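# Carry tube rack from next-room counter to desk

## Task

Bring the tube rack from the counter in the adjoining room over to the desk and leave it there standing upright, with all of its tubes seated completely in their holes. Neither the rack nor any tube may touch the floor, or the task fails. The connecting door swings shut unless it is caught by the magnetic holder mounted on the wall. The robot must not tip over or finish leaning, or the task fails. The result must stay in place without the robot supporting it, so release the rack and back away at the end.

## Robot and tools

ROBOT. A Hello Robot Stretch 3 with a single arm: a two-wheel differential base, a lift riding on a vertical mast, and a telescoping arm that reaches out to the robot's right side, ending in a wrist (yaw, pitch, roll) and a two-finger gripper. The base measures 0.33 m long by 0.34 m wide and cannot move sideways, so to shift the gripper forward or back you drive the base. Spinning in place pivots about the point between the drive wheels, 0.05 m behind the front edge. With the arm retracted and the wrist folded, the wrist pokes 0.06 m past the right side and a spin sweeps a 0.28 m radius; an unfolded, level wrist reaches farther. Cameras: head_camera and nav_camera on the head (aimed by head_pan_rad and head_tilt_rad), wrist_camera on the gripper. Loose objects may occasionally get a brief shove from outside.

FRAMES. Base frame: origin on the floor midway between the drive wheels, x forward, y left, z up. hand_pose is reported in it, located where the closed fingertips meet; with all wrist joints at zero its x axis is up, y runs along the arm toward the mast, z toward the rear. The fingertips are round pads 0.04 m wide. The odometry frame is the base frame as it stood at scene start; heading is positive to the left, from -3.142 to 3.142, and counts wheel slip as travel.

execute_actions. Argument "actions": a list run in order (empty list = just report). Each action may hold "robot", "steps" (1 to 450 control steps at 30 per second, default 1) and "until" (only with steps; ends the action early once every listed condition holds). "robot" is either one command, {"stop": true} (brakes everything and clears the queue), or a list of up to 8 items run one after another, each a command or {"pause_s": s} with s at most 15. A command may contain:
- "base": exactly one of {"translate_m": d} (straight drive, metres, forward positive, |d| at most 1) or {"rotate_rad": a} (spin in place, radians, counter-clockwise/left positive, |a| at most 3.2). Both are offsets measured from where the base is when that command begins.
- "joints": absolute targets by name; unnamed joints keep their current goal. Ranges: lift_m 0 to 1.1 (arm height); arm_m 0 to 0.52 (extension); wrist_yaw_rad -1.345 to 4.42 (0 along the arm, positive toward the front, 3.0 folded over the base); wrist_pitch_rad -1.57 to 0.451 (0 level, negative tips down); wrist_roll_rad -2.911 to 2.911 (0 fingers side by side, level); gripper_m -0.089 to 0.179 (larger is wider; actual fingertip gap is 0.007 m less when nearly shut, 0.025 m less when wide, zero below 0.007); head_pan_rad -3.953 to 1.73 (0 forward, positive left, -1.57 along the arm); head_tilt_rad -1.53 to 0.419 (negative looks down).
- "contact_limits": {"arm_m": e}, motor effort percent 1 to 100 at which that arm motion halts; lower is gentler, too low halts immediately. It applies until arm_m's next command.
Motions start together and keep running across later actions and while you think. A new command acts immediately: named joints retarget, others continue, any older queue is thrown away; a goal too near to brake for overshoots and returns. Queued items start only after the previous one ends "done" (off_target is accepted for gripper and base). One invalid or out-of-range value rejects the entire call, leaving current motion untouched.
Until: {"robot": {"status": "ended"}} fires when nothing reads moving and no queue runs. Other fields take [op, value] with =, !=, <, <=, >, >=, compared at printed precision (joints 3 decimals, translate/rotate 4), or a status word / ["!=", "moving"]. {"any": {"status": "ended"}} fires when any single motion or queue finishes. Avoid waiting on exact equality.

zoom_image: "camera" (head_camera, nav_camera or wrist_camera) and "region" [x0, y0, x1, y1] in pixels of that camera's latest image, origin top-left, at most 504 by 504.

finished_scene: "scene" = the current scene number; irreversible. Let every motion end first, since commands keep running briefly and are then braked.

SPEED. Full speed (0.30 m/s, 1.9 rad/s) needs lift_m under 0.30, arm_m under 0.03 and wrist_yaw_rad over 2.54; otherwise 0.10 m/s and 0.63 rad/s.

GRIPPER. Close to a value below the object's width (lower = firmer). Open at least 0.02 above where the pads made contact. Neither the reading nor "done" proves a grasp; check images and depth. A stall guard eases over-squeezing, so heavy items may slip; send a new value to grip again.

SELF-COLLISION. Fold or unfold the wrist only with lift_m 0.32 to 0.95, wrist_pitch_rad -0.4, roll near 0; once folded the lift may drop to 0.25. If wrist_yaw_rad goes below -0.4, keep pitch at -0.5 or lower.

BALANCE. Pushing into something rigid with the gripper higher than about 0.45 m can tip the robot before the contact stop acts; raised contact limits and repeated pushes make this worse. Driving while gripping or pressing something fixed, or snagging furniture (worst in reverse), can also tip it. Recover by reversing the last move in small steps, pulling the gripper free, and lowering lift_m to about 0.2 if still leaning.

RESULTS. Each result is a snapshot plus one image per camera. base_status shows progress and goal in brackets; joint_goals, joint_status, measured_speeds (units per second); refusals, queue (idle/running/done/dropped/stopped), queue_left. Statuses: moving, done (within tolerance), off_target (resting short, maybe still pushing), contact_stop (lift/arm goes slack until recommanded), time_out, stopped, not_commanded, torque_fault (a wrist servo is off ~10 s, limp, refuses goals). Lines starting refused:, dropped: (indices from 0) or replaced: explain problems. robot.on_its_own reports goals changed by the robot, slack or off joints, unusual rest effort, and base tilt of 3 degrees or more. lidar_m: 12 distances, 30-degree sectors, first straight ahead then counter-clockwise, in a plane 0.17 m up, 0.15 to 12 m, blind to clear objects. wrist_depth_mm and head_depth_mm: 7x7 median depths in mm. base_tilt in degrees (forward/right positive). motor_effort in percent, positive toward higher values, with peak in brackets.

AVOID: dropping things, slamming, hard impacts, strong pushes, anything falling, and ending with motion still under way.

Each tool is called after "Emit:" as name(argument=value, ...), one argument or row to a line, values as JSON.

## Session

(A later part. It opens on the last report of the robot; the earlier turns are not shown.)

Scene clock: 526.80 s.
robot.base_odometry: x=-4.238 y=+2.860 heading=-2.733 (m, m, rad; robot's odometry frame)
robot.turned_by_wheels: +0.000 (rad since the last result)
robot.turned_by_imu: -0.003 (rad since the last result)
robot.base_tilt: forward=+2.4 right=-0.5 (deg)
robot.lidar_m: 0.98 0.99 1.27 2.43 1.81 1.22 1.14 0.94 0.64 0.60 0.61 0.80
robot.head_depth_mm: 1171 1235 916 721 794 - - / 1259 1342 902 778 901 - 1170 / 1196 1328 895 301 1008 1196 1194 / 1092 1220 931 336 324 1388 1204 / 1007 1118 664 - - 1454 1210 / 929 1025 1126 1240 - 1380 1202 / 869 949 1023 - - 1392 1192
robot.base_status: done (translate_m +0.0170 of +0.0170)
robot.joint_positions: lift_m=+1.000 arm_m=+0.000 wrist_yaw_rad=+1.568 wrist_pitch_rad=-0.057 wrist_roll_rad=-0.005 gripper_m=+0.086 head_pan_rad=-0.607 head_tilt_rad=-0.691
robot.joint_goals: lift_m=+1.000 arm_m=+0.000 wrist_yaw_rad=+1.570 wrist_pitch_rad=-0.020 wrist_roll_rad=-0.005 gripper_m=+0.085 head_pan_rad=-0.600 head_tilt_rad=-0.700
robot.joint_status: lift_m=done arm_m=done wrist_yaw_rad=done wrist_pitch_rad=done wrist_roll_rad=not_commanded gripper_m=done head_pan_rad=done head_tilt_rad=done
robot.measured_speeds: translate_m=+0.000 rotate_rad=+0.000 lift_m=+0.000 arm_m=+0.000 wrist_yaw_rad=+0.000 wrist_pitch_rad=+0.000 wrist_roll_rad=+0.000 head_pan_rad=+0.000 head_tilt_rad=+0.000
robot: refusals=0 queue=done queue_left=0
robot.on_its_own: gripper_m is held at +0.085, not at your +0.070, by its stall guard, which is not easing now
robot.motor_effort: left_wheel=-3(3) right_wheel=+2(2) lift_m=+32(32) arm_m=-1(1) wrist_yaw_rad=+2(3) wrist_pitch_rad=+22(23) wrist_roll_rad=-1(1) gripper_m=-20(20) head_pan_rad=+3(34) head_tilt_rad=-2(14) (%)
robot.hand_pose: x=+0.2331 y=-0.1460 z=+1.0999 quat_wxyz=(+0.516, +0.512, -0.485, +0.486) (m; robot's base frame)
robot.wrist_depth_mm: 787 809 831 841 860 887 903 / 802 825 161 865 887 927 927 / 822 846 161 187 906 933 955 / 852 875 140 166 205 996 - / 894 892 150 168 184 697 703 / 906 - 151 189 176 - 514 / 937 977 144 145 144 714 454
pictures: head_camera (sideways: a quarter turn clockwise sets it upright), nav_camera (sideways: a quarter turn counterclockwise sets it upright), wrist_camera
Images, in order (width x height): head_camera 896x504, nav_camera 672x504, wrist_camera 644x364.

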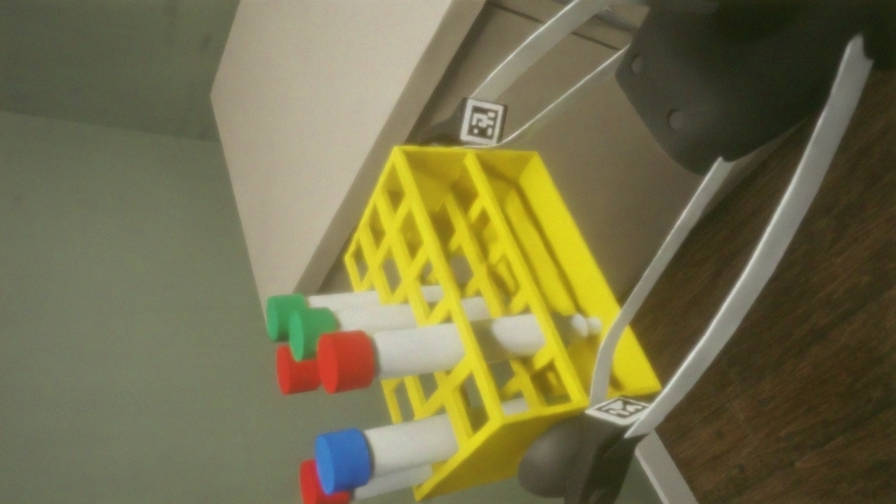

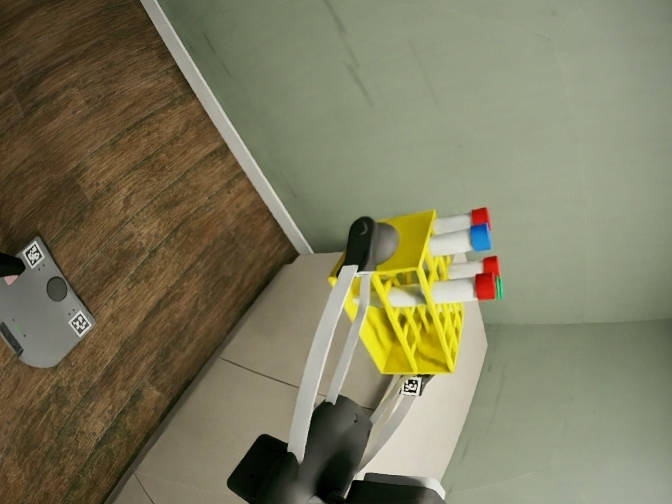

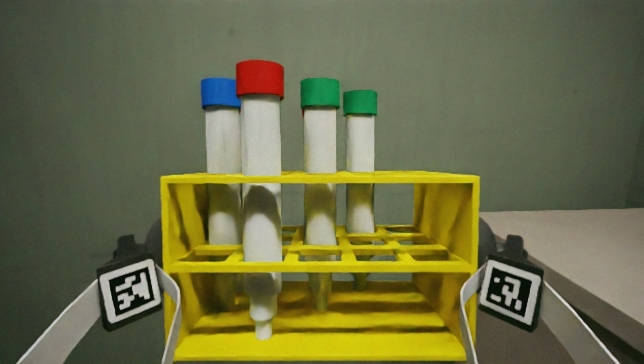

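Emit:
execute_actions(
  actions=[
    {"robot":[{"base":{"rotate_rad":1.57},"joints":{"head_pan_rad":0.0,"head_tilt_rad":-0.5}},{"base":{"translate_m":0.9},"joints":{"lift_m":0.85}}],"steps":450,"until":{"robot":{"status":"ended"}}},
    {"robot":{"base":{"translate_m":0.9}},"steps":450,"until":{"robot":{"status":"ended"}}},
  ],
)

Scene clock: 553.23 s.
robot.base_odometry: x=-3.524 y=+1.207 heading=-1.163 (m, m, rad; robot's odometry frame)
robot.turned_by_wheels: +1.570 (rad since the last result)
robot.turned_by_imu: +1.574 (rad since the last result)
robot.base_tilt: forward=+2.5 right=-0.6 (deg)
robot.lidar_m: 0.77 0.78 0.81 2.19 1.35 1.72 2.38 1.26 0.85 0.79 0.80 0.82
robot.head_depth_mm: 649 706 770 850 947 1045 346 / 641 695 757 832 928 1017 301 / 631 685 743 821 913 1026 1157 / 624 676 735 806 896 1003 1137 / 617 668 726 795 878 985 1115 / 610 658 714 782 860 967 1086 / 602 649 703 769 849 942 1066
robot.base_status: done (translate_m +0.9000 of +0.9000)
robot.joint_positions: lift_m=+0.850 arm_m=+0.000 wrist_yaw_rad=+1.569 wrist_pitch_rad=-0.056 wrist_roll_rad=-0.005 gripper_m=+0.086 head_pan_rad=-0.007 head_tilt_rad=-0.507
robot.joint_goals: lift_m=+0.850 arm_m=+0.000 wrist_yaw_rad=+1.570 wrist_pitch_rad=-0.020 wrist_roll_rad=-0.005 gripper_m=+0.085 head_pan_rad=+0.000 head_tilt_rad=-0.500
robot.joint_status: lift_m=done arm_m=done wrist_yaw_rad=done wrist_pitch_rad=done wrist_roll_rad=not_commanded gripper_m=done head_pan_rad=done head_tilt_rad=done
robot.measured_speeds: translate_m=+0.000 rotate_rad=+0.000 lift_m=+0.000 arm_m=+0.000 wrist_yaw_rad=+0.000 wrist_pitch_rad=+0.000 wrist_roll_rad=+0.000 head_pan_rad=+0.000 head_tilt_rad=+0.000
robot: refusals=0 queue=done queue_left=0
robot.on_its_own: gripper_m is held at +0.085, not at your +0.070, by its stall guard, which is not easing now
robot.motor_effort: left_wheel=-5(10) right_wheel=+2(5) lift_m=+22(32) arm_m=-2(2) wrist_yaw_rad=+2(1) wrist_pitch_rad=+22(22) wrist_roll_rad=-1(1) gripper_m=-20(20) head_pan_rad=+3(32) head_tilt_rad=+2(16) (%)
robot.hand_pose: x=+0.2331 y=-0.1458 z=+0.9505 quat_wxyz=(+0.516, +0.512, -0.485, +0.487) (m; robot's base frame)
robot.wrist_depth_mm: 603 616 630 653 659 675 668 / 628 641 636 655 670 700 662 / 635 666 160 188 713 728 662 / 673 669 140 167 205 751 673 / 683 685 154 168 184 778 664 / 707 - 150 190 175 - 677 / 724 749 145 145 144 850 662
pictures: head_camera (sideways: a quarter turn clockwise sets it upright), nav_camera (sideways: a quarter turn counterclockwise sets it upright), wrist_camera
Images, in order (width x height): head_camera 896x504, nav_camera 672x504, wrist_camera 644x364.

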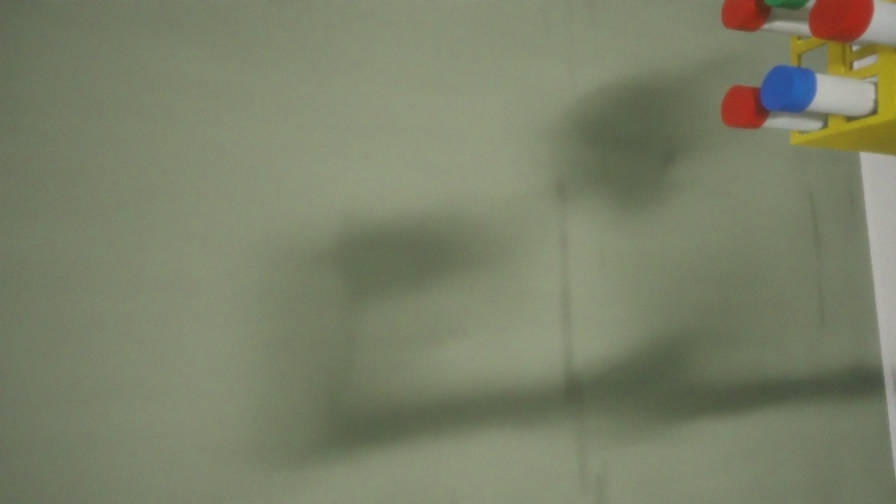

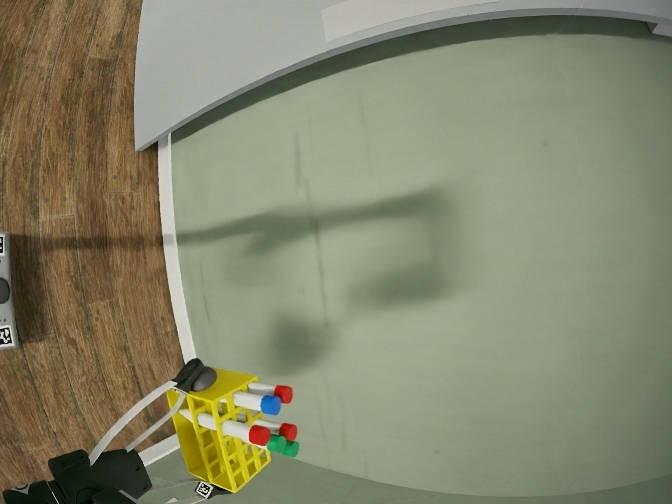

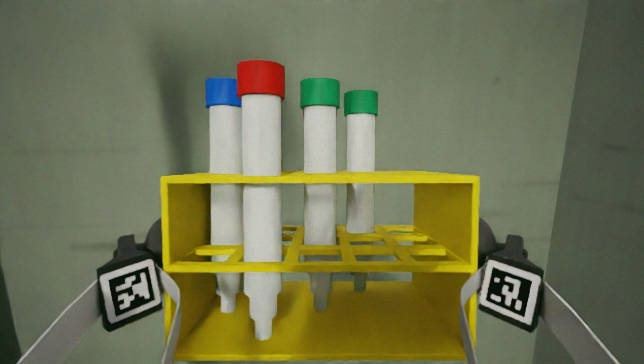

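Emit:
execute_actions(
  actions=[
    {"robot":[{"base":{"translate_m":0.2}},{"base":{"rotate_rad":1.57}}],"steps":450,"until":{"robot":{"status":"ended"}}},
  ],
)

Scene clock: 562.90 s.
robot.base_odometry: x=-3.444 y=+1.024 heading=+0.407 (m, m, rad; robot's odometry frame)
robot.turned_by_wheels: +1.570 (rad since the last result)
robot.turned_by_imu: +1.572 (rad since the last result)
robot.base_tilt: forward=+2.4 right=-0.5 (deg)
robot.lidar_m: 1.09 1.42 1.74 2.58 1.24 0.83 0.77 0.78 0.62 0.57 0.58 0.65
robot.head_depth_mm: 806 824 839 853 873 894 342 / 998 1026 1048 1073 1101 1074 301 / 2147 2172 2206 1437 1492 1514 1358 / 3456 3700 3842 2991 2132 1653 1346 / 3445 3734 - 3003 2121 1641 1348 / 3439 3634 3961 2992 2092 1640 1338 / 3372 3595 3842 2956 2092 1619 1324
robot.base_status: done (rotate_rad +1.5698 of +1.5700)
robot.joint_positions: lift_m=+0.850 arm_m=+0.000 wrist_yaw_rad=+1.569 wrist_pitch_rad=-0.056 wrist_roll_rad=-0.005 gripper_m=+0.086 head_pan_rad=-0.007 head_tilt_rad=-0.507
robot.joint_goals: lift_m=+0.850 arm_m=+0.000 wrist_yaw_rad=+1.570 wrist_pitch_rad=-0.020 wrist_roll_rad=-0.005 gripper_m=+0.085 head_pan_rad=+0.000 head_tilt_rad=-0.500
robot.joint_status: lift_m=done arm_m=done wrist_yaw_rad=done wrist_pitch_rad=done wrist_roll_rad=not_commanded gripper_m=done head_pan_rad=done head_tilt_rad=done
robot.measured_speeds: translate_m=+0.000 rotate_rad=+0.000 lift_m=+0.000 arm_m=+0.000 wrist_yaw_rad=+0.000 wrist_pitch_rad=+0.000 wrist_roll_rad=+0.000 head_pan_rad=+0.000 head_tilt_rad=+0.000
robot: refusals=0 queue=done queue_left=0
robot.on_its_own: gripper_m is held at +0.085, not at your +0.070, by its stall guard, which is not easing now
robot.motor_effort: left_wheel=-4(10) right_wheel=+3(6) lift_m=+23(23) arm_m=-2(2) wrist_yaw_rad=+1(1) wrist_pitch_rad=+22(22) wrist_roll_rad=-1(1) gripper_m=-19(20) head_pan_rad=+2(2) head_tilt_rad=+3(2) (%)
robot.hand_pose: x=+0.2331 y=-0.1458 z=+0.9505 quat_wxyz=(+0.516, +0.512, -0.485, +0.487) (m; robot's base frame)
robot.wrist_depth_mm: - - - - 664 434 432 / - - - - 668 465 437 / - - 161 187 678 465 444 / - - 140 167 205 477 441 / - - 151 168 184 526 444 / - - 151 176 175 - 441 / - - 145 145 145 533 425
pictures: head_camera (sideways: a quarter turn clockwise sets it upright), nav_camera (sideways: a quarter turn counterclockwise sets it upright), wrist_camera
Images, in order (width x height): head_camera 896x504, nav_camera 672x504, wrist_camera 644x364.

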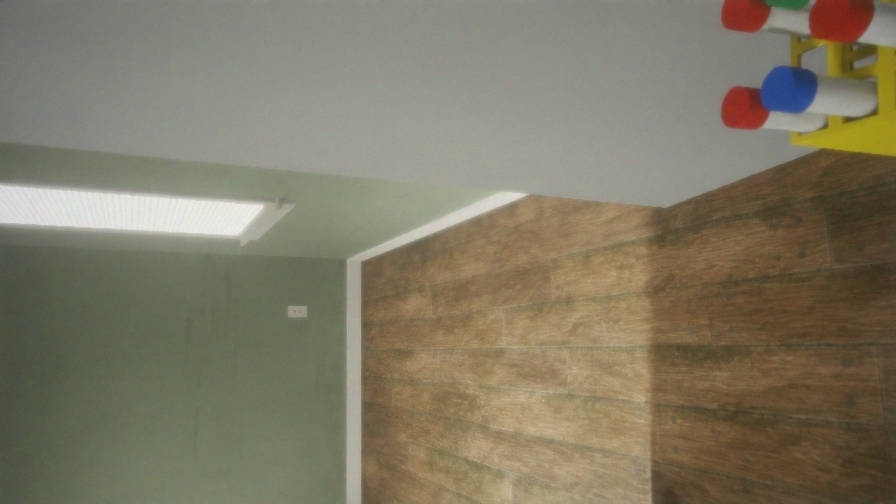

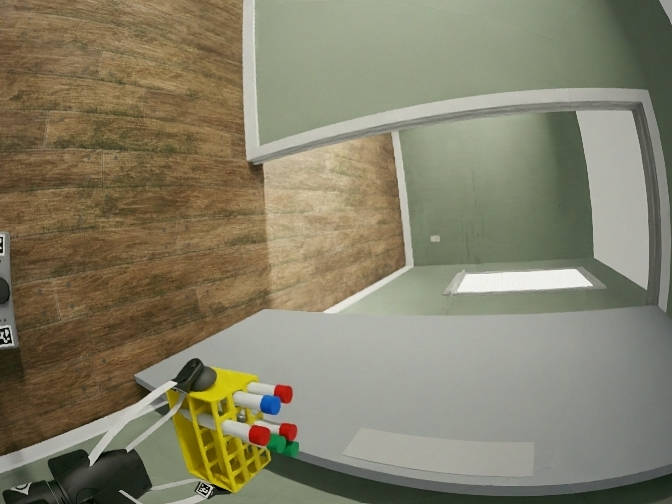

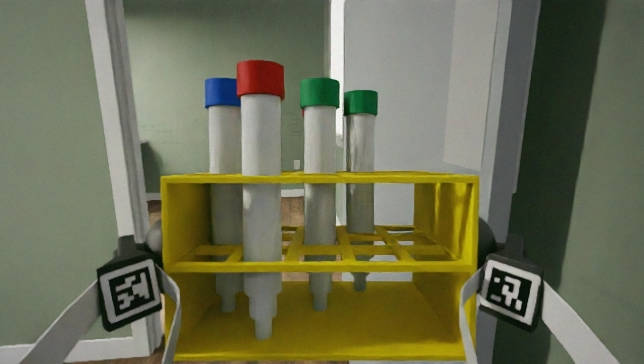

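Emit:
execute_actions(
  actions=[
    {"robot":{"base":{"translate_m":0.7},"joints":{"head_tilt_rad":-0.9}},"steps":450,"until":{"robot":{"status":"ended"}}},
  ],
)

Scene clock: 574.07 s.
robot.base_odometry: x=-2.802 y=+1.301 heading=+0.407 (m, m, rad; robot's odometry frame)
robot.turned_by_wheels: +0.000 (rad since the last result)
robot.turned_by_imu: +0.000 (rad since the last result)
robot.base_tilt: forward=+2.6 right=-0.5 (deg)
robot.lidar_m: 1.39 0.85 0.84 1.84 2.33 1.57 1.46 0.80 0.38 0.34 0.35 0.42
robot.head_depth_mm: 1021 621 647 641 324 685 798 / 1338 1381 1425 783 351 916 1073 / 1919 1989 2015 1765 1487 1267 1136 / 2931 2656 2153 1747 1486 1273 1133 / 2976 2698 2108 1743 1477 1276 1125 / 2892 2687 2093 1717 1470 1266 1121 / 2863 2680 2078 1711 1447 1257 1113
robot.base_status: done (translate_m +0.7000 of +0.7000)
robot.joint_positions: lift_m=+0.850 arm_m=+0.000 wrist_yaw_rad=+1.569 wrist_pitch_rad=-0.056 wrist_roll_rad=-0.005 gripper_m=+0.086 head_pan_rad=-0.007 head_tilt_rad=-0.889
robot.joint_goals: lift_m=+0.850 arm_m=+0.000 wrist_yaw_rad=+1.570 wrist_pitch_rad=-0.020 wrist_roll_rad=-0.005 gripper_m=+0.085 head_pan_rad=+0.000 head_tilt_rad=-0.900
robot.joint_status: lift_m=done arm_m=done wrist_yaw_rad=done wrist_pitch_rad=done wrist_roll_rad=not_commanded gripper_m=done head_pan_rad=done head_tilt_rad=done
robot.measured_speeds: translate_m=+0.000 rotate_rad=+0.000 lift_m=+0.000 arm_m=+0.000 wrist_yaw_rad=+0.000 wrist_pitch_rad=+0.000 wrist_roll_rad=+0.000 head_pan_rad=+0.000 head_tilt_rad=+0.000
robot: refusals=0 queue=done queue_left=0
robot.on_its_own: gripper_m is held at +0.085, not at your +0.070, by its stall guard, which is not easing now
robot.motor_effort: left_wheel=-5(6) right_wheel=+2(5) lift_m=+23(22) arm_m=-2(2) wrist_yaw_rad=+1(1) wrist_pitch_rad=+22(22) wrist_roll_rad=-1(1) gripper_m=-20(20) head_pan_rad=+3(3) head_tilt_rad=-4(23) (%)
robot.hand_pose: x=+0.2331 y=-0.1458 z=+0.9505 quat_wxyz=(+0.516, +0.512, -0.485, +0.487) (m; robot's base frame)
robot.wrist_depth_mm: - - - - 394 247 180 / - - - - 392 250 182 / - - 162 188 372 250 183 / - - 139 167 205 241 184 / - - 151 167 185 230 184 / - - 151 176 176 - 185 / - - 144 145 145 259 181
pictures: head_camera (sideways: a quarter turn clockwise sets it upright), nav_camera (sideways: a quarter turn counterclockwise sets it upright), wrist_camera
Images, in order (width x height): head_camera 896x504, nav_camera 672x504, wrist_camera 644x364.

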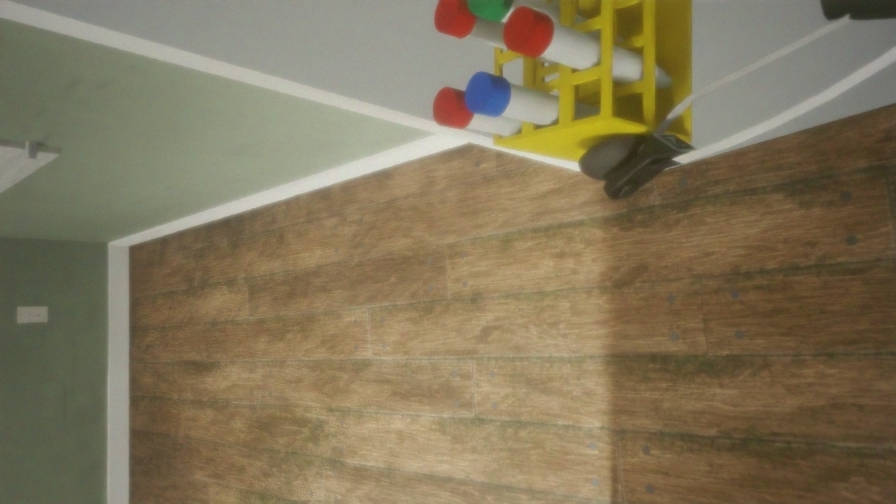

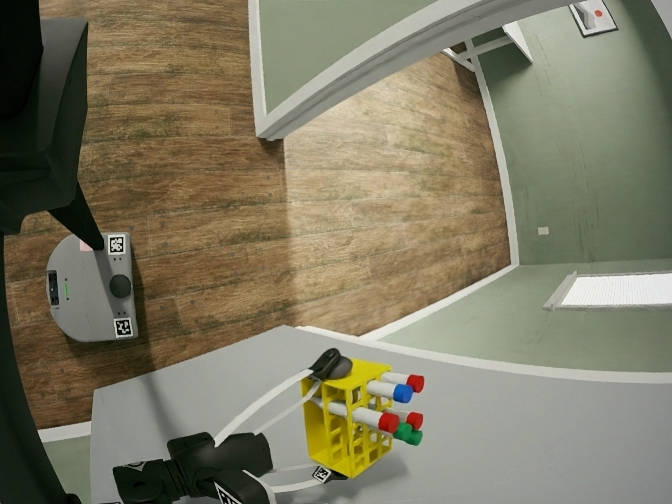

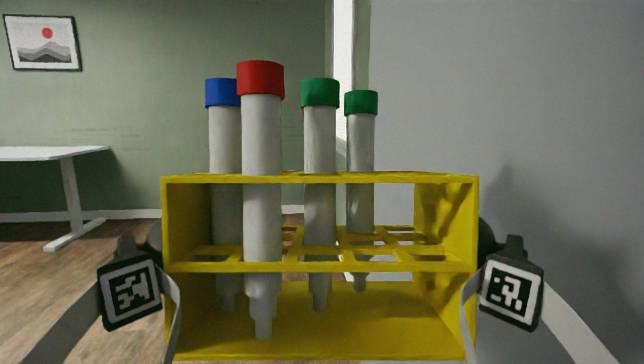

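Emit:
execute_actions(
  actions=[
    {"robot":[{"base":{"rotate_rad":0.15}},{"base":{"translate_m":0.55}},{"base":{"rotate_rad":-0.1}}],"steps":450,"until":{"robot":{"status":"ended"}}},
  ],
)

Scene clock: 585.33 s.
robot.base_odometry: x=-2.335 y=+1.592 heading=+0.457 (m, m, rad; robot's odometry frame)
robot.turned_by_wheels: +0.050 (rad since the last result)
robot.turned_by_imu: +0.049 (rad since the last result)
robot.base_tilt: forward=+2.4 right=-0.5 (deg)
robot.lidar_m: 1.68 2.82 0.52 0.52 2.69 2.11 2.01 0.54 0.36 0.33 0.33 0.70
robot.head_depth_mm: 1214 1242 1250 1262 331 1155 1140 / 1652 1696 1723 1512 351 1227 1143 / 2390 2567 2151 1752 1501 1269 1130 / 2485 2669 2130 1741 1485 1283 1131 / 2427 2653 2114 1722 1467 1274 1129 / 2412 2614 2090 1718 1468 1269 1121 / 2431 2644 2081 1711 1448 1265 1117
robot.base_status: done (rotate_rad -0.0998 of -0.1000)
robot.joint_positions: lift_m=+0.850 arm_m=+0.000 wrist_yaw_rad=+1.569 wrist_pitch_rad=-0.056 wrist_roll_rad=-0.005 gripper_m=+0.086 head_pan_rad=-0.007 head_tilt_rad=-0.889
robot.joint_goals: lift_m=+0.850 arm_m=+0.000 wrist_yaw_rad=+1.570 wrist_pitch_rad=-0.020 wrist_roll_rad=-0.005 gripper_m=+0.085 head_pan_rad=+0.000 head_tilt_rad=-0.900
robot.joint_status: lift_m=done arm_m=done wrist_yaw_rad=done wrist_pitch_rad=done wrist_roll_rad=not_commanded gripper_m=done head_pan_rad=done head_tilt_rad=done
robot.measured_speeds: translate_m=+0.000 rotate_rad=+0.000 lift_m=+0.000 arm_m=+0.000 wrist_yaw_rad=+0.000 wrist_pitch_rad=+0.000 wrist_roll_rad=+0.000 head_pan_rad=+0.000 head_tilt_rad=+0.000
robot: refusals=0 queue=done queue_left=0
robot.on_its_own: gripper_m is held at +0.085, not at your +0.070, by its stall guard, which is not easing now
robot.motor_effort: left_wheel=+5(11) right_wheel=-3(6) lift_m=+23(23) arm_m=-2(2) wrist_yaw_rad=+0(2) wrist_pitch_rad=+22(22) wrist_roll_rad=-1(1) gripper_m=-20(20) head_pan_rad=+3(3) head_tilt_rad=-4(4) (%)
robot.hand_pose: x=+0.2331 y=-0.1458 z=+0.9505 quat_wxyz=(+0.516, +0.512, -0.485, +0.487) (m; robot's base frame)
robot.wrist_depth_mm: - - - - - 594 409 / - - - - - 597 410 / - - 161 188 - 599 411 / - - 141 167 205 559 413 / - - 154 168 184 528 416 / - - 151 176 176 - 415 / - - 144 145 145 604 399
pictures: head_camera (sideways: a quarter turn clockwise sets it upright), nav_camera (sideways: a quarter turn counterclockwise sets it upright), wrist_camera
Images, in order (width x height): head_camera 896x504, nav_camera 672x504, wrist_camera 644x364.

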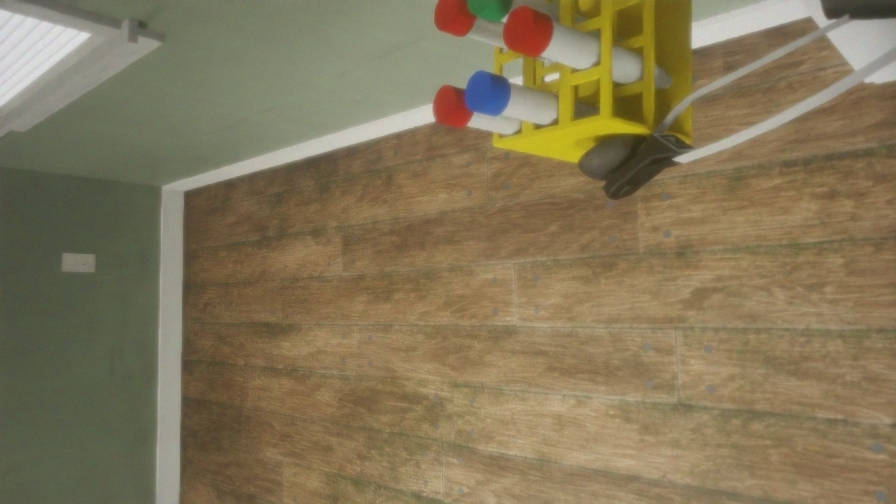

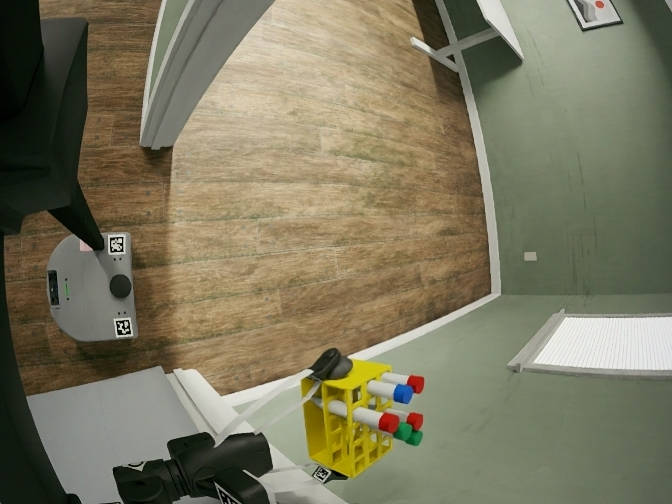

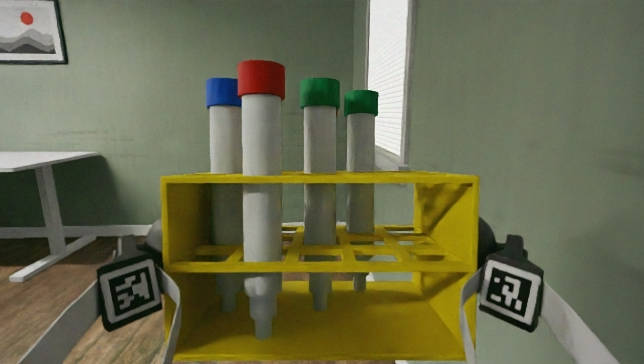

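Emit:
execute_actions(
  actions=[
    {"robot":[{"base":{"translate_m":1.0}},{"base":{"translate_m":0.4}}],"steps":450,"until":{"robot":{"status":"ended"}}},
    {"robot":[{"base":{"rotate_rad":1.52},"joints":{"head_pan_rad":-0.5,"head_tilt_rad":-0.5}}],"steps":450,"until":{"robot":{"status":"ended"}}},
  ],
)

Scene clock: 606.67 s.
robot.base_odometry: x=-1.094 y=+2.203 heading=+1.977 (m, m, rad; robot's odometry frame)
robot.turned_by_wheels: +1.520 (rad since the last result)
robot.turned_by_imu: +1.524 (rad since the last result)
robot.base_tilt: forward=+2.5 right=-0.4 (deg)
robot.lidar_m: 3.07 1.83 1.27 3.34 0.73 0.49 0.45 0.46 0.58 1.27 1.40 1.78
robot.head_depth_mm: 1443 1521 1585 1668 1781 1682 1374 / 1604 1686 1775 1897 1997 1681 1259 / 1783 1910 2026 2162 2129 1667 362 / 2007 2179 2250 2539 2134 362 333 / 2345 2535 2461 2651 2116 1588 305 / 2798 3056 2199 2960 2106 1578 348 / 2879 3146 2402 2912 2092 1619 1328
robot.base_status: done (rotate_rad +1.5199 of +1.5200)
robot.joint_positions: lift_m=+0.850 arm_m=+0.000 wrist_yaw_rad=+1.569 wrist_pitch_rad=-0.056 wrist_roll_rad=-0.005 gripper_m=+0.086 head_pan_rad=-0.493 head_tilt_rad=-0.508
robot.joint_goals: lift_m=+0.850 arm_m=+0.000 wrist_yaw_rad=+1.570 wrist_pitch_rad=-0.020 wrist_roll_rad=-0.005 gripper_m=+0.085 head_pan_rad=-0.500 head_tilt_rad=-0.500
robot.joint_status: lift_m=done arm_m=done wrist_yaw_rad=done wrist_pitch_rad=done wrist_roll_rad=not_commanded gripper_m=done head_pan_rad=done head_tilt_rad=done
robot.measured_speeds: translate_m=+0.000 rotate_rad=+0.000 lift_m=+0.000 arm_m=+0.000 wrist_yaw_rad=+0.000 wrist_pitch_rad=+0.000 wrist_roll_rad=+0.000 head_pan_rad=+0.000 head_tilt_rad=+0.000
robot: refusals=0 queue=done queue_left=0
robot.on_its_own: gripper_m is held at +0.085, not at your +0.070, by its stall guard, which is not easing now
robot.motor_effort: left_wheel=-4(13) right_wheel=+2(4) lift_m=+23(23) arm_m=-2(2) wrist_yaw_rad=+0(1) wrist_pitch_rad=+22(22) wrist_roll_rad=-1(1) gripper_m=-20(20) head_pan_rad=-3(27) head_tilt_rad=+3(21) (%)
robot.hand_pose: x=+0.2331 y=-0.1458 z=+0.9505 quat_wxyz=(+0.516, +0.512, -0.485, +0.487) (m; robot's base frame)
robot.wrist_depth_mm: - - - - - - - / - - - - - - - / - - 161 187 - - - / - - 139 168 205 - - / - - 150 168 184 - - / - - 151 175 176 - - / - - 144 144 145 - -
pictures: head_camera (sideways: a quarter turn clockwise sets it upright), nav_camera (sideways: a quarter turn counterclockwise sets it upright), wrist_camera
Images, in order (width x height): head_camera 896x504, nav_camera 672x504, wrist_camera 644x364.

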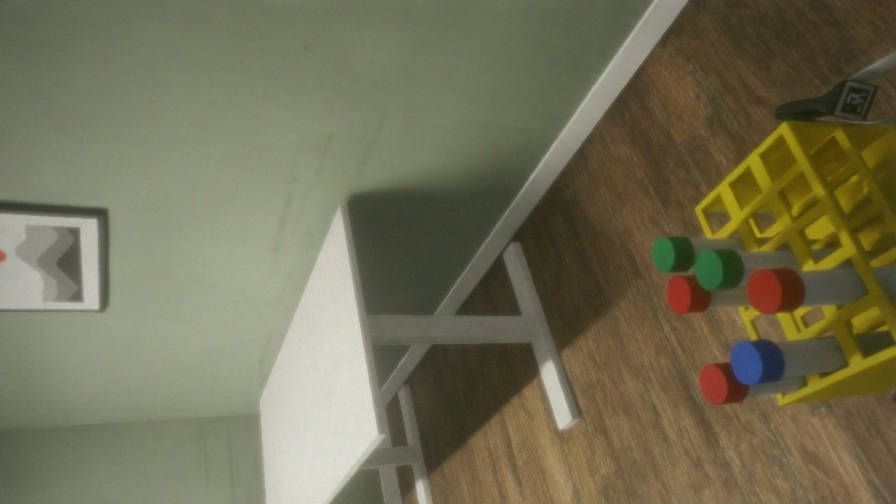

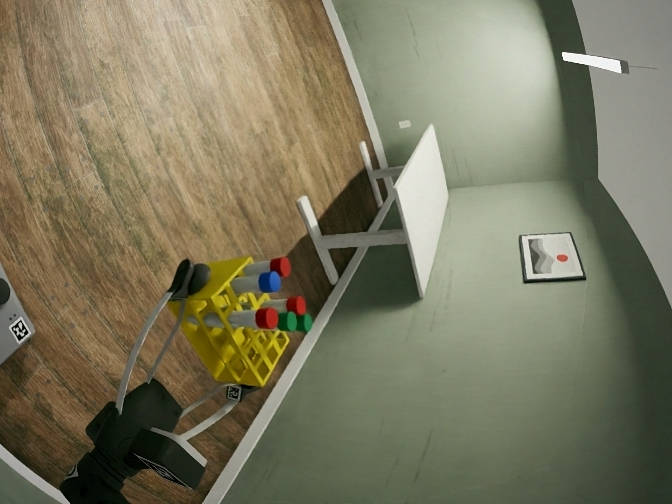

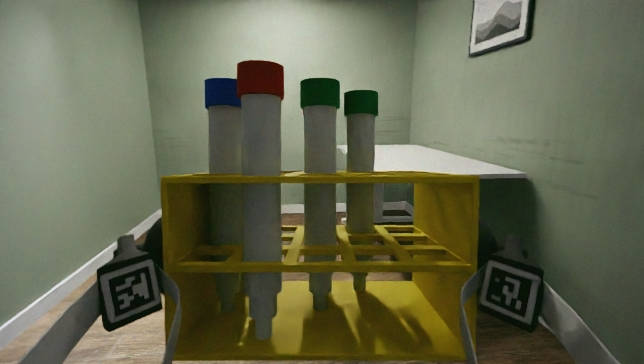

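Emit:
execute_actions(
  actions=[
    {"robot":[{"base":{"translate_m":1.0},"joints":{"head_pan_rad":-1.3,"head_tilt_rad":-0.7}}],"steps":450,"until":{"robot":{"status":"ended"}}},
    {"robot":[{"base":{"translate_m":0.95}}],"steps":450,"until":{"robot":{"status":"ended"}}},
  ],
)

Scene clock: 631.90 s.
robot.base_odometry: x=-1.864 y=+3.995 heading=+1.977 (m, m, rad; robot's odometry frame)
robot.turned_by_wheels: +0.000 (rad since the last result)
robot.turned_by_imu: +0.001 (rad since the last result)
robot.base_tilt: forward=+2.5 right=-0.4 (deg)
robot.lidar_m: 1.39 1.41 1.43 1.34 1.36 1.74 2.38 1.88 1.27 0.75 1.20 1.25
robot.head_depth_mm: 949 1057 1178 1000 779 639 - / 967 1071 1179 981 771 652 - / 985 1084 1198 977 768 648 1250 / 1002 1112 1206 971 762 663 1239 / 1016 1124 1222 960 754 659 - / 1036 1152 1233 949 750 673 - / 1052 1176 1259 940 745 1298 1206
robot.base_status: done (translate_m +0.9500 of +0.9500)
robot.joint_positions: lift_m=+0.850 arm_m=+0.000 wrist_yaw_rad=+1.569 wrist_pitch_rad=-0.056 wrist_roll_rad=-0.005 gripper_m=+0.086 head_pan_rad=-1.293 head_tilt_rad=-0.691
robot.joint_goals: lift_m=+0.850 arm_m=+0.000 wrist_yaw_rad=+1.570 wrist_pitch_rad=-0.020 wrist_roll_rad=-0.005 gripper_m=+0.085 head_pan_rad=-1.300 head_tilt_rad=-0.700
robot.joint_status: lift_m=done arm_m=done wrist_yaw_rad=done wrist_pitch_rad=done wrist_roll_rad=not_commanded gripper_m=done head_pan_rad=done head_tilt_rad=done
robot.measured_speeds: translate_m=+0.000 rotate_rad=+0.000 lift_m=+0.000 arm_m=+0.000 wrist_yaw_rad=+0.000 wrist_pitch_rad=+0.000 wrist_roll_rad=+0.000 head_pan_rad=+0.000 head_tilt_rad=+0.000
robot: refusals=0 queue=done queue_left=0
robot.on_its_own: gripper_m is held at +0.085, not at your +0.070, by its stall guard, which is not easing now
robot.motor_effort: left_wheel=-5(7) right_wheel=+2(5) lift_m=+22(23) arm_m=-2(2) wrist_yaw_rad=+0(1) wrist_pitch_rad=+22(22) wrist_roll_rad=-1(1) gripper_m=-20(19) head_pan_rad=-3(35) head_tilt_rad=-4(15) (%)
robot.hand_pose: x=+0.2331 y=-0.1458 z=+0.9505 quat_wxyz=(+0.516, +0.512, -0.485, +0.487) (m; robot's base frame)
robot.wrist_depth_mm: - - - - - - - / - - - - - - - / - - 161 187 - - - / - - 139 168 205 - - / - - 151 167 184 813 821 / - - 151 176 176 - 561 / - - 145 145 144 422 444
pictures: head_camera (sideways: a quarter turn clockwise sets it upright), nav_camera (sideways: a quarter turn counterclockwise sets it upright), wrist_camera
Images, in order (width x height): head_camera 896x504, nav_camera 672x504, wrist_camera 644x364.

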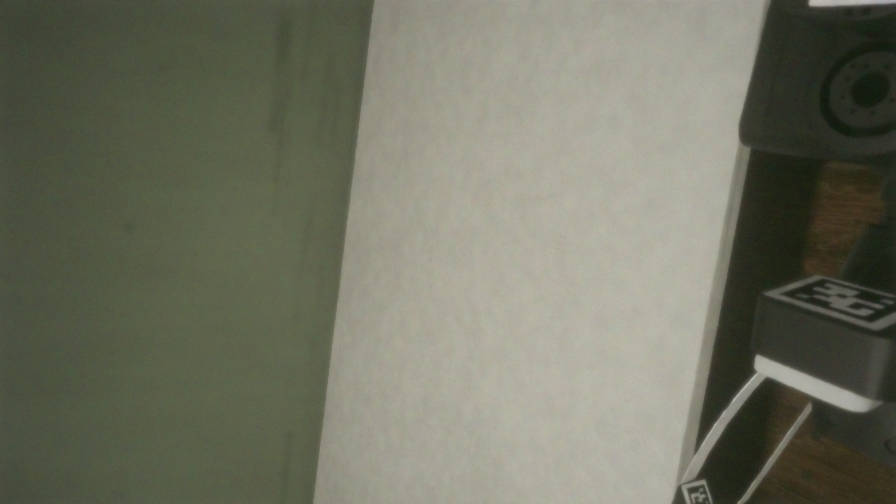

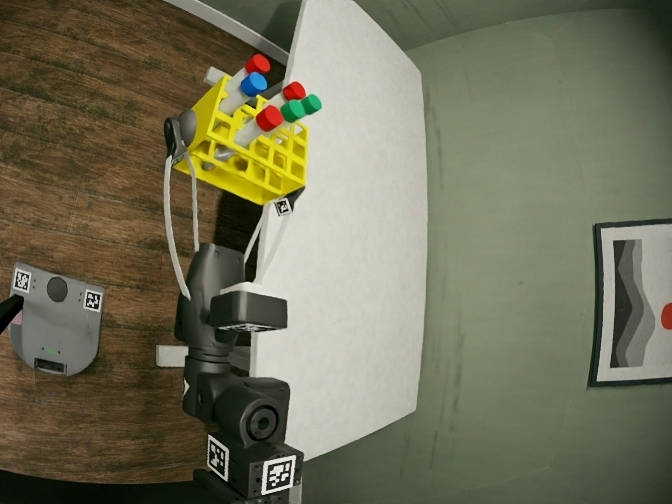

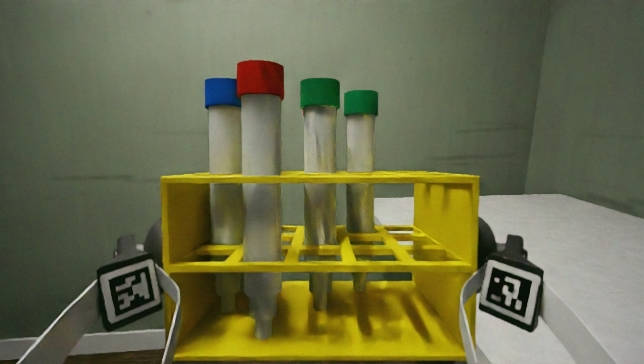

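Emit:
execute_actions(
  actions=[
    {"robot":[{"joints":{"wrist_yaw_rad":0.0,"head_pan_rad":-1.57}},{"joints":{"arm_m":0.2}},{"joints":{"lift_m":0.72}}],"steps":450,"until":{"robot":{"status":"ended"}}},
  ],
)

Scene clock: 643.57 s.
robot.base_odometry: x=-1.864 y=+3.995 heading=+1.977 (m, m, rad; robot's odometry frame)
robot.turned_by_wheels: +0.000 (rad since the last result)
robot.turned_by_imu: -0.003 (rad since the last result)
robot.base_tilt: forward=+2.6 right=-0.6 (deg)
robot.lidar_m: 1.38 1.40 1.44 1.34 1.36 1.74 2.38 1.88 1.27 0.76 1.20 1.25
robot.head_depth_mm: 1024 1148 1300 1499 806 693 1247 / 1011 1131 1279 990 797 - - / 1007 1126 1216 977 817 - 1198 / 995 1105 1205 724 - 1310 1210 / 981 1087 1192 941 746 657 1207 / 977 1085 1174 949 749 653 1207 / 961 1069 1167 945 743 634 1193
robot.base_status: done (translate_m +0.9500 of +0.9500)
robot.joint_positions: lift_m=+0.720 arm_m=+0.200 wrist_yaw_rad=+0.001 wrist_pitch_rad=-0.056 wrist_roll_rad=-0.005 gripper_m=+0.086 head_pan_rad=-1.563 head_tilt_rad=-0.692
robot.joint_goals: lift_m=+0.720 arm_m=+0.200 wrist_yaw_rad=+0.000 wrist_pitch_rad=-0.020 wrist_roll_rad=-0.005 gripper_m=+0.085 head_pan_rad=-1.570 head_tilt_rad=-0.700
robot.joint_status: lift_m=done arm_m=done wrist_yaw_rad=done wrist_pitch_rad=done wrist_roll_rad=not_commanded gripper_m=done head_pan_rad=done head_tilt_rad=done
robot.measured_speeds: translate_m=+0.000 rotate_rad=+0.000 lift_m=+0.000 arm_m=+0.000 wrist_yaw_rad=+0.000 wrist_pitch_rad=+0.000 wrist_roll_rad=+0.000 head_pan_rad=+0.000 head_tilt_rad=+0.000
robot: refusals=0 queue=done queue_left=0
robot.on_its_own: gripper_m is held at +0.085, not at your +0.070, by its stall guard, which is not easing now
robot.motor_effort: left_wheel=-5(5) right_wheel=+2(2) lift_m=+23(23) arm_m=+3(4) wrist_yaw_rad=+0(4) wrist_pitch_rad=+22(22) wrist_roll_rad=-1(1) gripper_m=-20(20) head_pan_rad=-3(21) head_tilt_rad=-3(4) (%)
robot.hand_pose: x=-0.0213 y=-0.5992 z=+0.8205 quat_wxyz=(+0.709, +0.020, -0.705, -0.020) (m; robot's base frame)
robot.wrist_depth_mm: 647 658 662 675 696 706 738 / 649 663 672 676 711 745 748 / 671 693 161 187 744 755 784 / 687 698 140 167 195 782 817 / 463 445 154 169 184 815 864 / 327 - 151 176 175 - 866 / 265 245 144 144 144 242 253
pictures: head_camera (sideways: a quarter turn clockwise sets it upright), nav_camera (sideways: a quarter turn counterclockwise sets it upright), wrist_camera
Images, in order (width x height): head_camera 896x504, nav_camera 672x504, wrist_camera 644x364.

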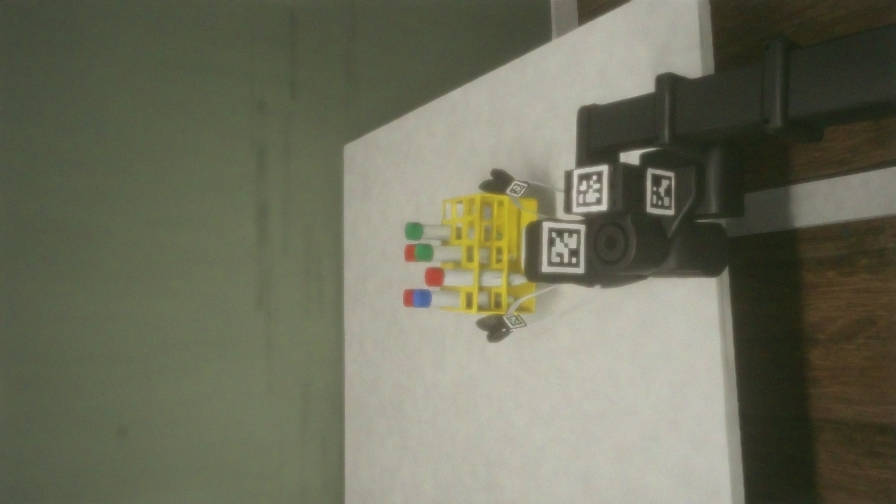

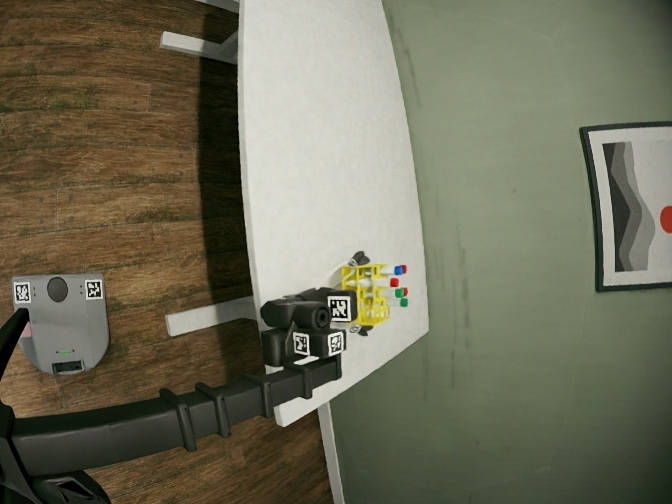

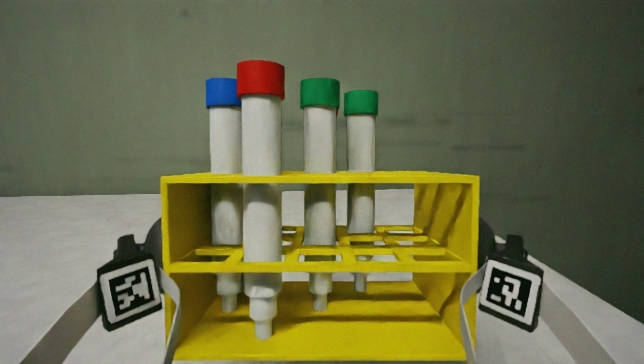

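Emit:
execute_actions(
  actions=[
    {"robot":[{"base":{"translate_m":0.3}},{"joints":{"lift_m":0.685}}],"steps":450,"until":{"robot":{"status":"ended"}}},
  ],
)

Scene clock: 653.53 s.
robot.base_odometry: x=-1.983 y=+4.270 heading=+1.977 (m, m, rad; robot's odometry frame)
robot.turned_by_wheels: +0.000 (rad since the last result)
robot.turned_by_imu: -0.002 (rad since the last result)
robot.base_tilt: forward=+2.5 right=-0.6 (deg)
robot.lidar_m: 1.09 1.10 1.41 1.37 1.39 1.78 2.67 1.83 0.85 1.15 1.17 1.01
robot.head_depth_mm: 998 1117 1238 995 779 671 1213 / 987 1100 1221 980 776 670 - / 978 1089 1210 981 767 - 1214 / 961 1073 1195 969 753 983 1214 / 957 1066 1179 957 742 624 1205 / 950 1053 1161 947 752 620 1199 / 940 1040 1155 942 747 618 1190
robot.base_status: done (translate_m +0.3000 of +0.3000)
robot.joint_positions: lift_m=+0.685 arm_m=+0.200 wrist_yaw_rad=+0.001 wrist_pitch_rad=-0.056 wrist_roll_rad=-0.005 gripper_m=+0.086 head_pan_rad=-1.563 head_tilt_rad=-0.692
robot.joint_goals: lift_m=+0.685 arm_m=+0.200 wrist_yaw_rad=+0.000 wrist_pitch_rad=-0.020 wrist_roll_rad=-0.005 gripper_m=+0.085 head_pan_rad=-1.570 head_tilt_rad=-0.700
robot.joint_status: lift_m=done arm_m=done wrist_yaw_rad=done wrist_pitch_rad=done wrist_roll_rad=not_commanded gripper_m=done head_pan_rad=done head_tilt_rad=done
robot.measured_speeds: translate_m=+0.000 rotate_rad=+0.000 lift_m=+0.000 arm_m=+0.000 wrist_yaw_rad=+0.000 wrist_pitch_rad=+0.000 wrist_roll_rad=+0.000 head_pan_rad=+0.000 head_tilt_rad=+0.000
robot: refusals=0 queue=done queue_left=0
robot.on_its_own: gripper_m is held at +0.085, not at your +0.070, by its stall guard, which is not easing now
robot.motor_effort: left_wheel=-4(6) right_wheel=+2(6) lift_m=+23(23) arm_m=+3(3) wrist_yaw_rad=+0(0) wrist_pitch_rad=+22(22) wrist_roll_rad=-1(1) gripper_m=-20(20) head_pan_rad=-3(3) head_tilt_rad=-3(3) (%)
robot.hand_pose: x=-0.0213 y=-0.5992 z=+0.7855 quat_wxyz=(+0.709, +0.020, -0.705, -0.020) (m; robot's base frame)
robot.wrist_depth_mm: 608 633 641 645 670 684 691 / 635 638 645 658 692 714 726 / 640 666 161 187 722 737 757 / 657 647 140 167 194 650 753 / 373 355 154 168 184 371 371 / 269 - 150 176 176 - 262 / 201 196 144 145 145 192 200
pictures: head_camera (sideways: a quarter turn clockwise sets it upright), nav_camera (sideways: a quarter turn counterclockwise sets it upright), wrist_camera
Images, in order (width x height): head_camera 896x504, nav_camera 672x504, wrist_camera 644x364.

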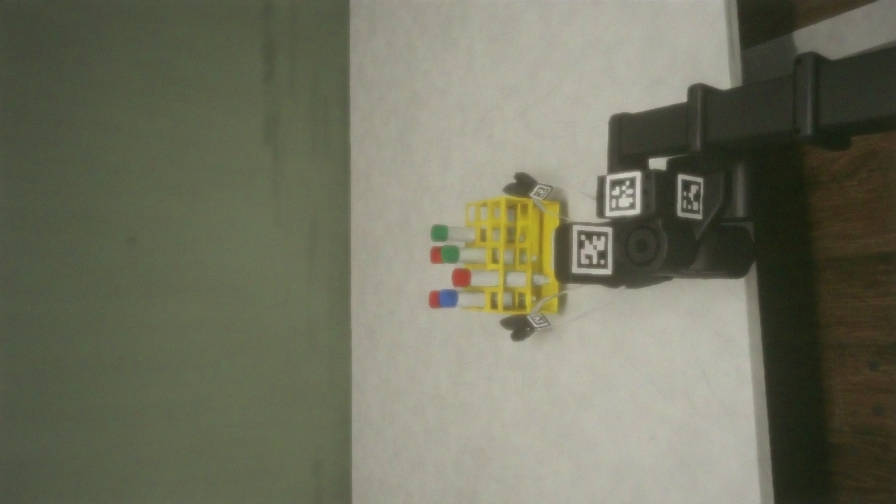

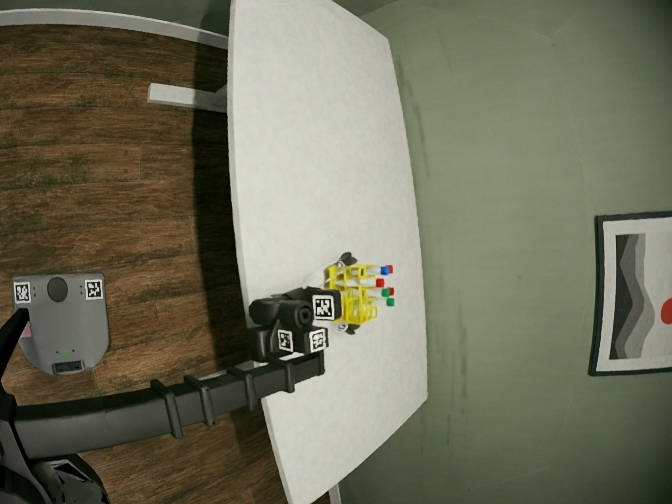

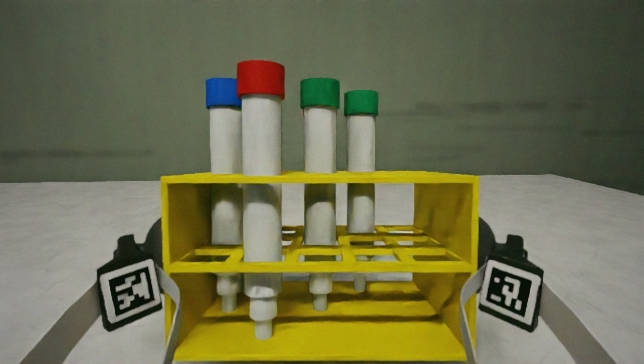

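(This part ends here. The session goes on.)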